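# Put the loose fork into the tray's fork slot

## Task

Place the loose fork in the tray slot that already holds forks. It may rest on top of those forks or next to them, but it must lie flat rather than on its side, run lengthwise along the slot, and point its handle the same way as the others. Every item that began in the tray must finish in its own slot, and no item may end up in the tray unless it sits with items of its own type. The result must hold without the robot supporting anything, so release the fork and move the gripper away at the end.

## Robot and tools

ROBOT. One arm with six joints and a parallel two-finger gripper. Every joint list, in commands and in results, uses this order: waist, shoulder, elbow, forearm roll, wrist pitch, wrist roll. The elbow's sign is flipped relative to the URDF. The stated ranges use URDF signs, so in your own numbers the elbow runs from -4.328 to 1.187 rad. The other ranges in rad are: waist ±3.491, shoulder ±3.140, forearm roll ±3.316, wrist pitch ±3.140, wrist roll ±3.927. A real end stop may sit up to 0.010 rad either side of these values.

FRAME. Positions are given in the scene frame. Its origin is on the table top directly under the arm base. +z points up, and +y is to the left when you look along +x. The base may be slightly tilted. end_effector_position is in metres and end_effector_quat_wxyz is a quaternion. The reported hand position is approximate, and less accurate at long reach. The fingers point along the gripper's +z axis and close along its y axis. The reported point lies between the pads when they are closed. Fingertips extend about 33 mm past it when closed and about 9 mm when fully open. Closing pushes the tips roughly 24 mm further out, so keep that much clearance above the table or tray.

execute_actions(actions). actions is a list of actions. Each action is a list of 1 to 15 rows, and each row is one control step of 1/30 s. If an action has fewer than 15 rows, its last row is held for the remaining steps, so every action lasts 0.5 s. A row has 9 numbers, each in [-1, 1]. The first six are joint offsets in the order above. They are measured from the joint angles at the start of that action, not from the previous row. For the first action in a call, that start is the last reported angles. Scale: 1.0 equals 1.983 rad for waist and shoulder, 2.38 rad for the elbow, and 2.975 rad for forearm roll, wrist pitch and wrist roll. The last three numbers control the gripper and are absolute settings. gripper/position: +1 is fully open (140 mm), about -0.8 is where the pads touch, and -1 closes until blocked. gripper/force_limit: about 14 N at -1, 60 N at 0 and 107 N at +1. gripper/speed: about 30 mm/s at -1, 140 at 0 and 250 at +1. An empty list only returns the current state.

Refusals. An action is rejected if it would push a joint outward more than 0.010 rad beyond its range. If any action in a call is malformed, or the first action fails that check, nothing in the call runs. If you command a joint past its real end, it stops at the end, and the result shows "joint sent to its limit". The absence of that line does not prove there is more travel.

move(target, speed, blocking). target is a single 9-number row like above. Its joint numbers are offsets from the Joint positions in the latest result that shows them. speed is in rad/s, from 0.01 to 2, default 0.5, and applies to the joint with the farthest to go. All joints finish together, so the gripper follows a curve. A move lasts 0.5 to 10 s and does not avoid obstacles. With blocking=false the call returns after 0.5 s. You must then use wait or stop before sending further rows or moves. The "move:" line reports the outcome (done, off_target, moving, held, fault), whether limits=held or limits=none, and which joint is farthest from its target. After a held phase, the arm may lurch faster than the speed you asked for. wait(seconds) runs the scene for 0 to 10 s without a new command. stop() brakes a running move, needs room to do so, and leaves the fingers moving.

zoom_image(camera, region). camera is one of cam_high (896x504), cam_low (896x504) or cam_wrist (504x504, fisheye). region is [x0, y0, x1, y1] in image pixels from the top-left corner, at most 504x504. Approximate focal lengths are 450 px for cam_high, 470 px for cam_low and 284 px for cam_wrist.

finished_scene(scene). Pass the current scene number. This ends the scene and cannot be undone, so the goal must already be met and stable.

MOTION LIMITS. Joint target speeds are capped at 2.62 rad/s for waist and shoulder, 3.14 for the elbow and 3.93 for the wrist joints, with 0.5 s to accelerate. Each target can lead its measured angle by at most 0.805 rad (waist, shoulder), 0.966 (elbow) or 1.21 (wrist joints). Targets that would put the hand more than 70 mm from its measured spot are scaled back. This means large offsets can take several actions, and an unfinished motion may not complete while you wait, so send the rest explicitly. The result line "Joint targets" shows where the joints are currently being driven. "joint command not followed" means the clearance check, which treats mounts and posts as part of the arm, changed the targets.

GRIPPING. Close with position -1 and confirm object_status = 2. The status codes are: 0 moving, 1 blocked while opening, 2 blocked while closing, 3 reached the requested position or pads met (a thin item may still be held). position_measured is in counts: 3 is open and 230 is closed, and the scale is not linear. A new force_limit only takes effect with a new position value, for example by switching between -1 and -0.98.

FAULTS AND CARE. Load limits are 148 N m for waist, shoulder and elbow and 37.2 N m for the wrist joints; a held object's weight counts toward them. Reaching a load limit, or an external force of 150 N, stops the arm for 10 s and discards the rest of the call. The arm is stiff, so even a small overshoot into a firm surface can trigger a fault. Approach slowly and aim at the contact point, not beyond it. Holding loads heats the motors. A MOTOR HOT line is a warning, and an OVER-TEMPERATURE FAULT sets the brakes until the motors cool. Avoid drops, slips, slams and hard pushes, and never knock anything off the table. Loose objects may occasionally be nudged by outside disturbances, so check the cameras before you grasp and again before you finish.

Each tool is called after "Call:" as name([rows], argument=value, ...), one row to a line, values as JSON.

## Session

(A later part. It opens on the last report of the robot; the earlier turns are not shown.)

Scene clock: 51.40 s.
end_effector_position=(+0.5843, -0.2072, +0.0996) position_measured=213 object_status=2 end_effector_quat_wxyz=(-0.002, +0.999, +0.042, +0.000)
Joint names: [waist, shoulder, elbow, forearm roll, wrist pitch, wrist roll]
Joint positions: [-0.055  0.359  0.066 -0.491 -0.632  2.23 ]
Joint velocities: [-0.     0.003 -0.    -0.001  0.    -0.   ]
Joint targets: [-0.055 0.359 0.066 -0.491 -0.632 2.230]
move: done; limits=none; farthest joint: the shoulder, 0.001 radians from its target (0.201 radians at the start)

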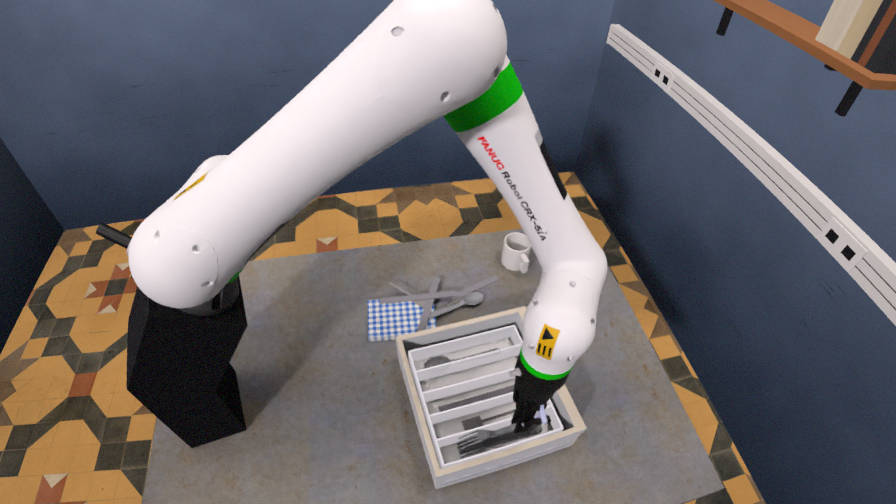

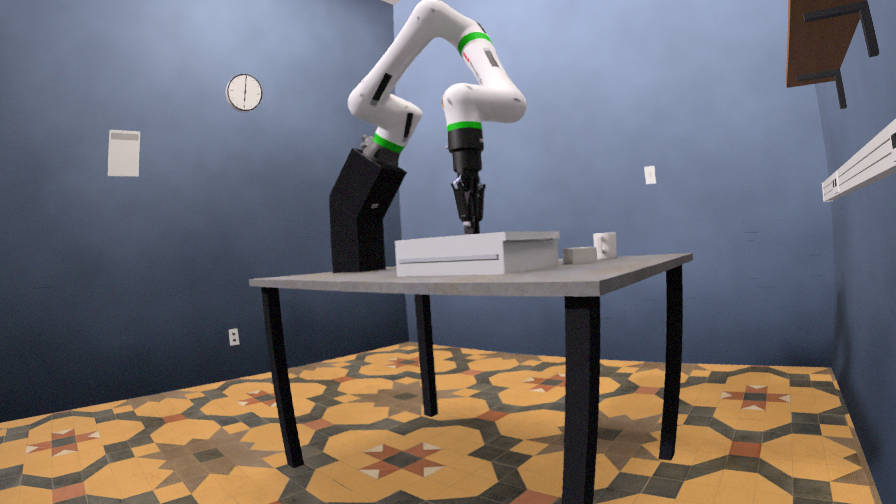

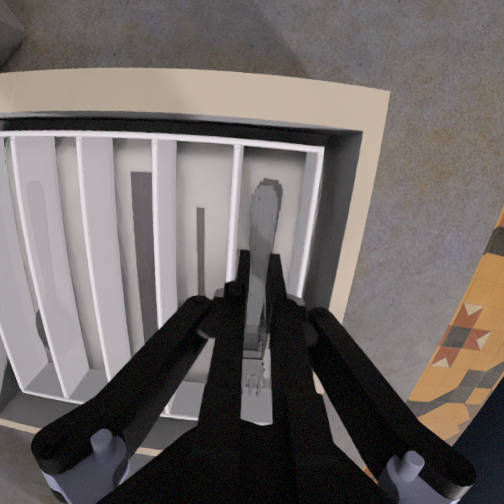

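Continue 22% further along the same direction.

Call:
move(target=[0,0.022,-0.008,-0.0055,0.0085,0.007,-1,0,-0.7], speed=0.1)

Call:
move(target=[0,0,0,0,0,0,-0.52,0,-0.7])

Call:
move(target=[-0.015,-0.13,0.037,0.031,-0.05,-0.04,-0.52,0,-0.7])

Call:
zoom_image(camera="cam_high", region=[400,350,620,500])

Scene clock: 53.70 s.
end_effector_position=(+0.5837, -0.2122, +0.0802) position_measured=213 object_status=2 end_effector_quat_wxyz=(-0.001, +0.999, +0.043, +0.002)
Joint names: [waist, shoulder, elbow, forearm roll, wrist pitch, wrist roll]
Joint positions: [-0.055  0.402  0.047 -0.507 -0.607  2.25 ]
Joint velocities: [-0.001  0.004 -0.001 -0.     0.001  0.002]
Joint targets: [-0.055 0.402 0.047 -0.507 -0.607 2.250]
move: done; limits=none; farthest joint: the waist, 0.000 radians from its target (0.000 radians at the start)

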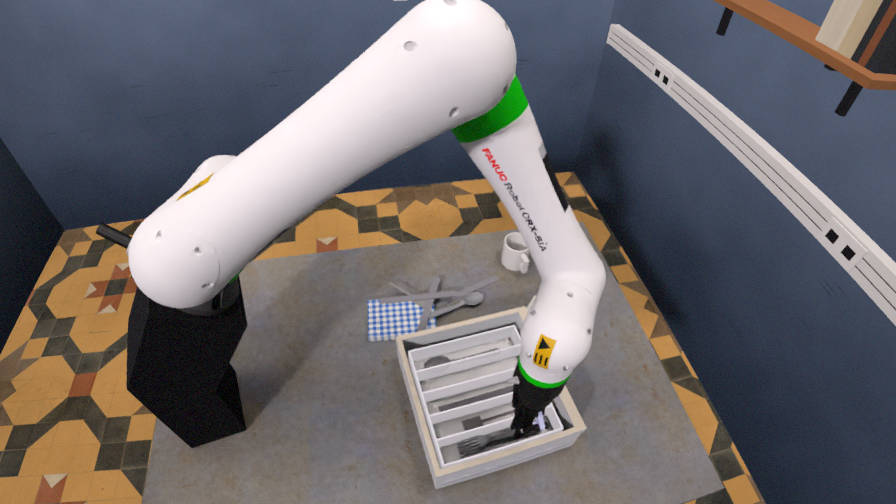

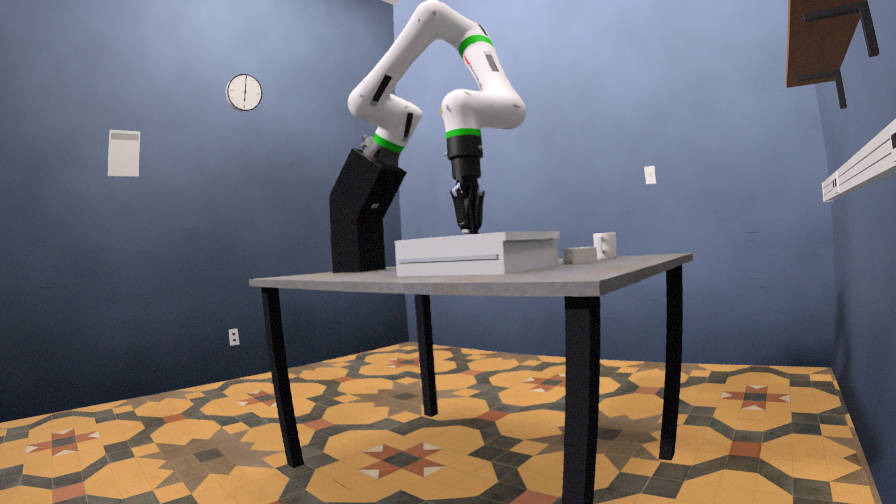

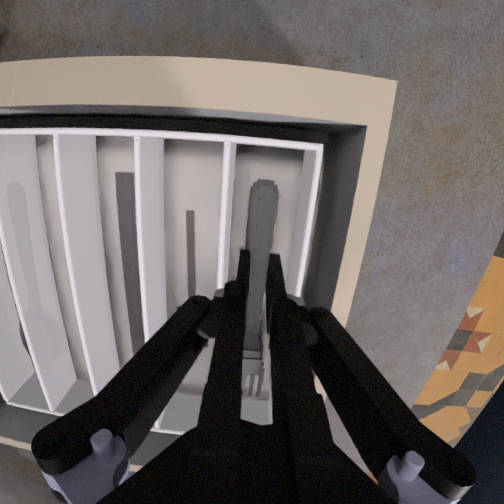

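Scene clock: 54.20 s.
end_effector_position=(+0.5837, -0.2122, +0.0802) position_measured=195 object_status=3 end_effector_quat_wxyz=(-0.001, +0.999, +0.043, +0.002)
Joint names: [waist, shoulder, elbow, forearm roll, wrist pitch, wrist roll]
Joint positions: [-0.055  0.402  0.047 -0.507 -0.607  2.25 ]
Joint velocities: [-0.  0.  0. -0. -0.  0.]
Joint targets: [-0.055 0.402 0.047 -0.507 -0.607 2.250]
move: done; limits=none; farthest joint: the waist, 0.000 radians from its target (0.000 radians at the start)

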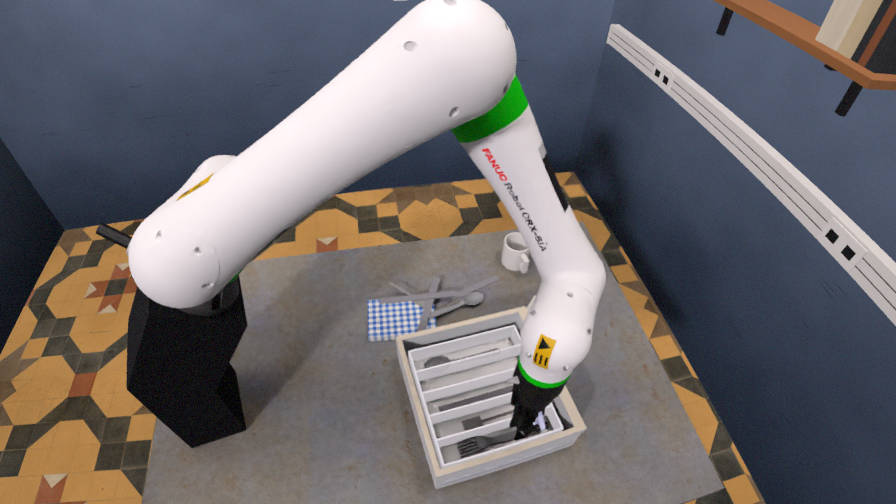

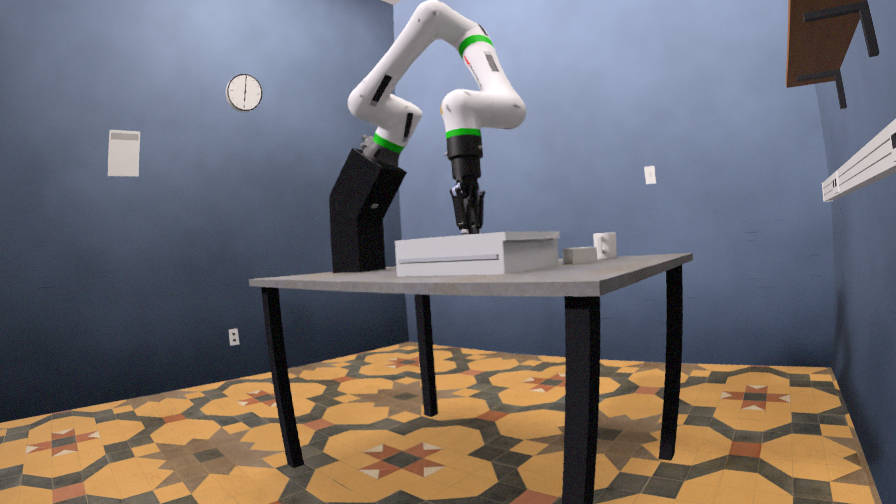

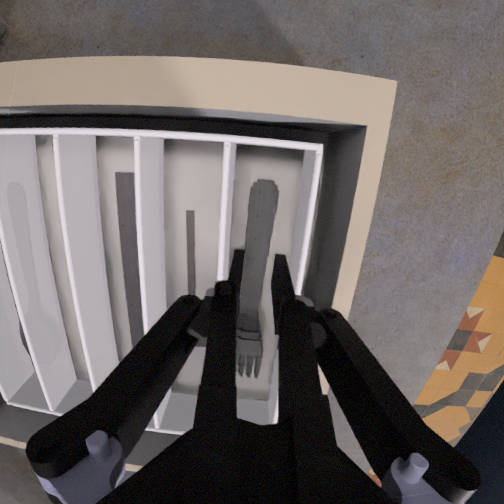

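Scene clock: 55.27 s.
end_effector_position=(+0.5890, -0.2035, +0.2032) position_measured=195 object_status=3 end_effector_quat_wxyz=(+0.008, +0.999, +0.031, +0.005)
Joint names: [waist, shoulder, elbow, forearm roll, wrist pitch, wrist roll]
Joint positions: [-0.085  0.145  0.135 -0.415 -0.756  2.131]
Joint velocities: [-0.001 -0.002 -0.    -0.001 -0.001  0.   ]
Joint targets: [-0.085 0.144 0.135 -0.415 -0.756 2.131]
move: done; limits=none; farthest joint: the waist, 0.000 radians from its target (0.029 radians at the start)

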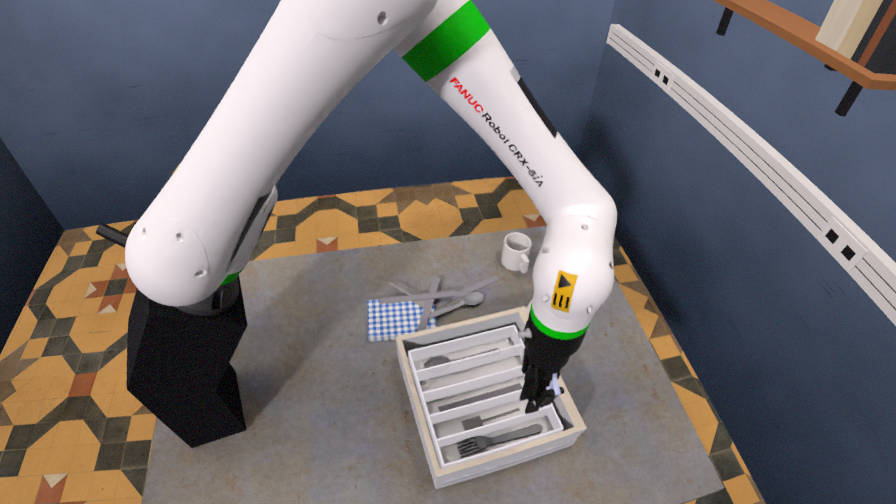

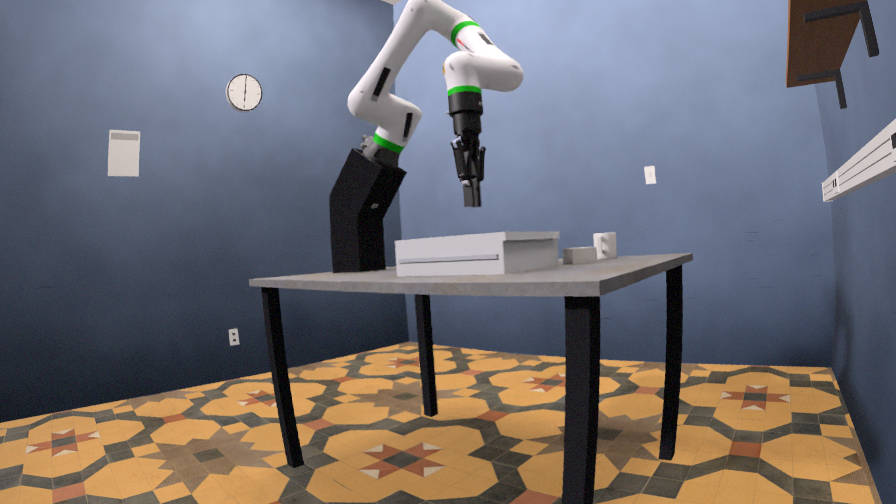

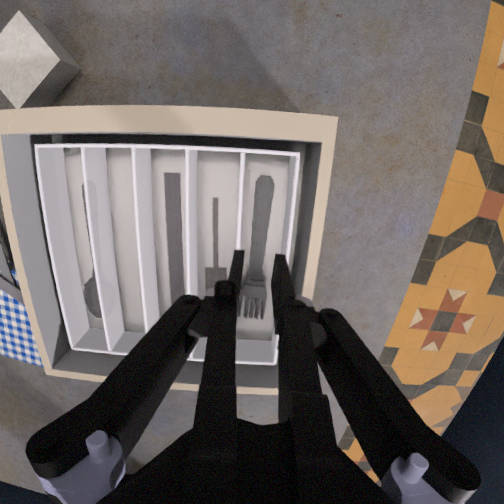

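Region (400, 350, 620, 500) of cam_high's 896x504 image, scaled by 2.291, with more detail than that image has; it fills the top 344 rows of this view, and the rest is white.

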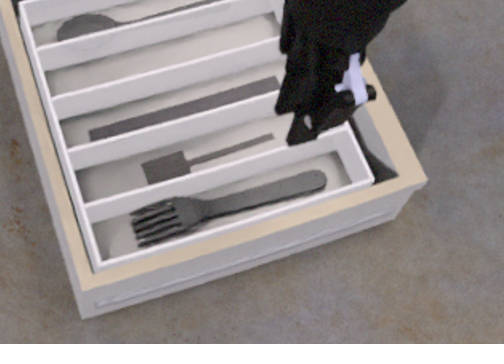

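Call:
finished_scene(scene=1)

The scene is finished: the task was done.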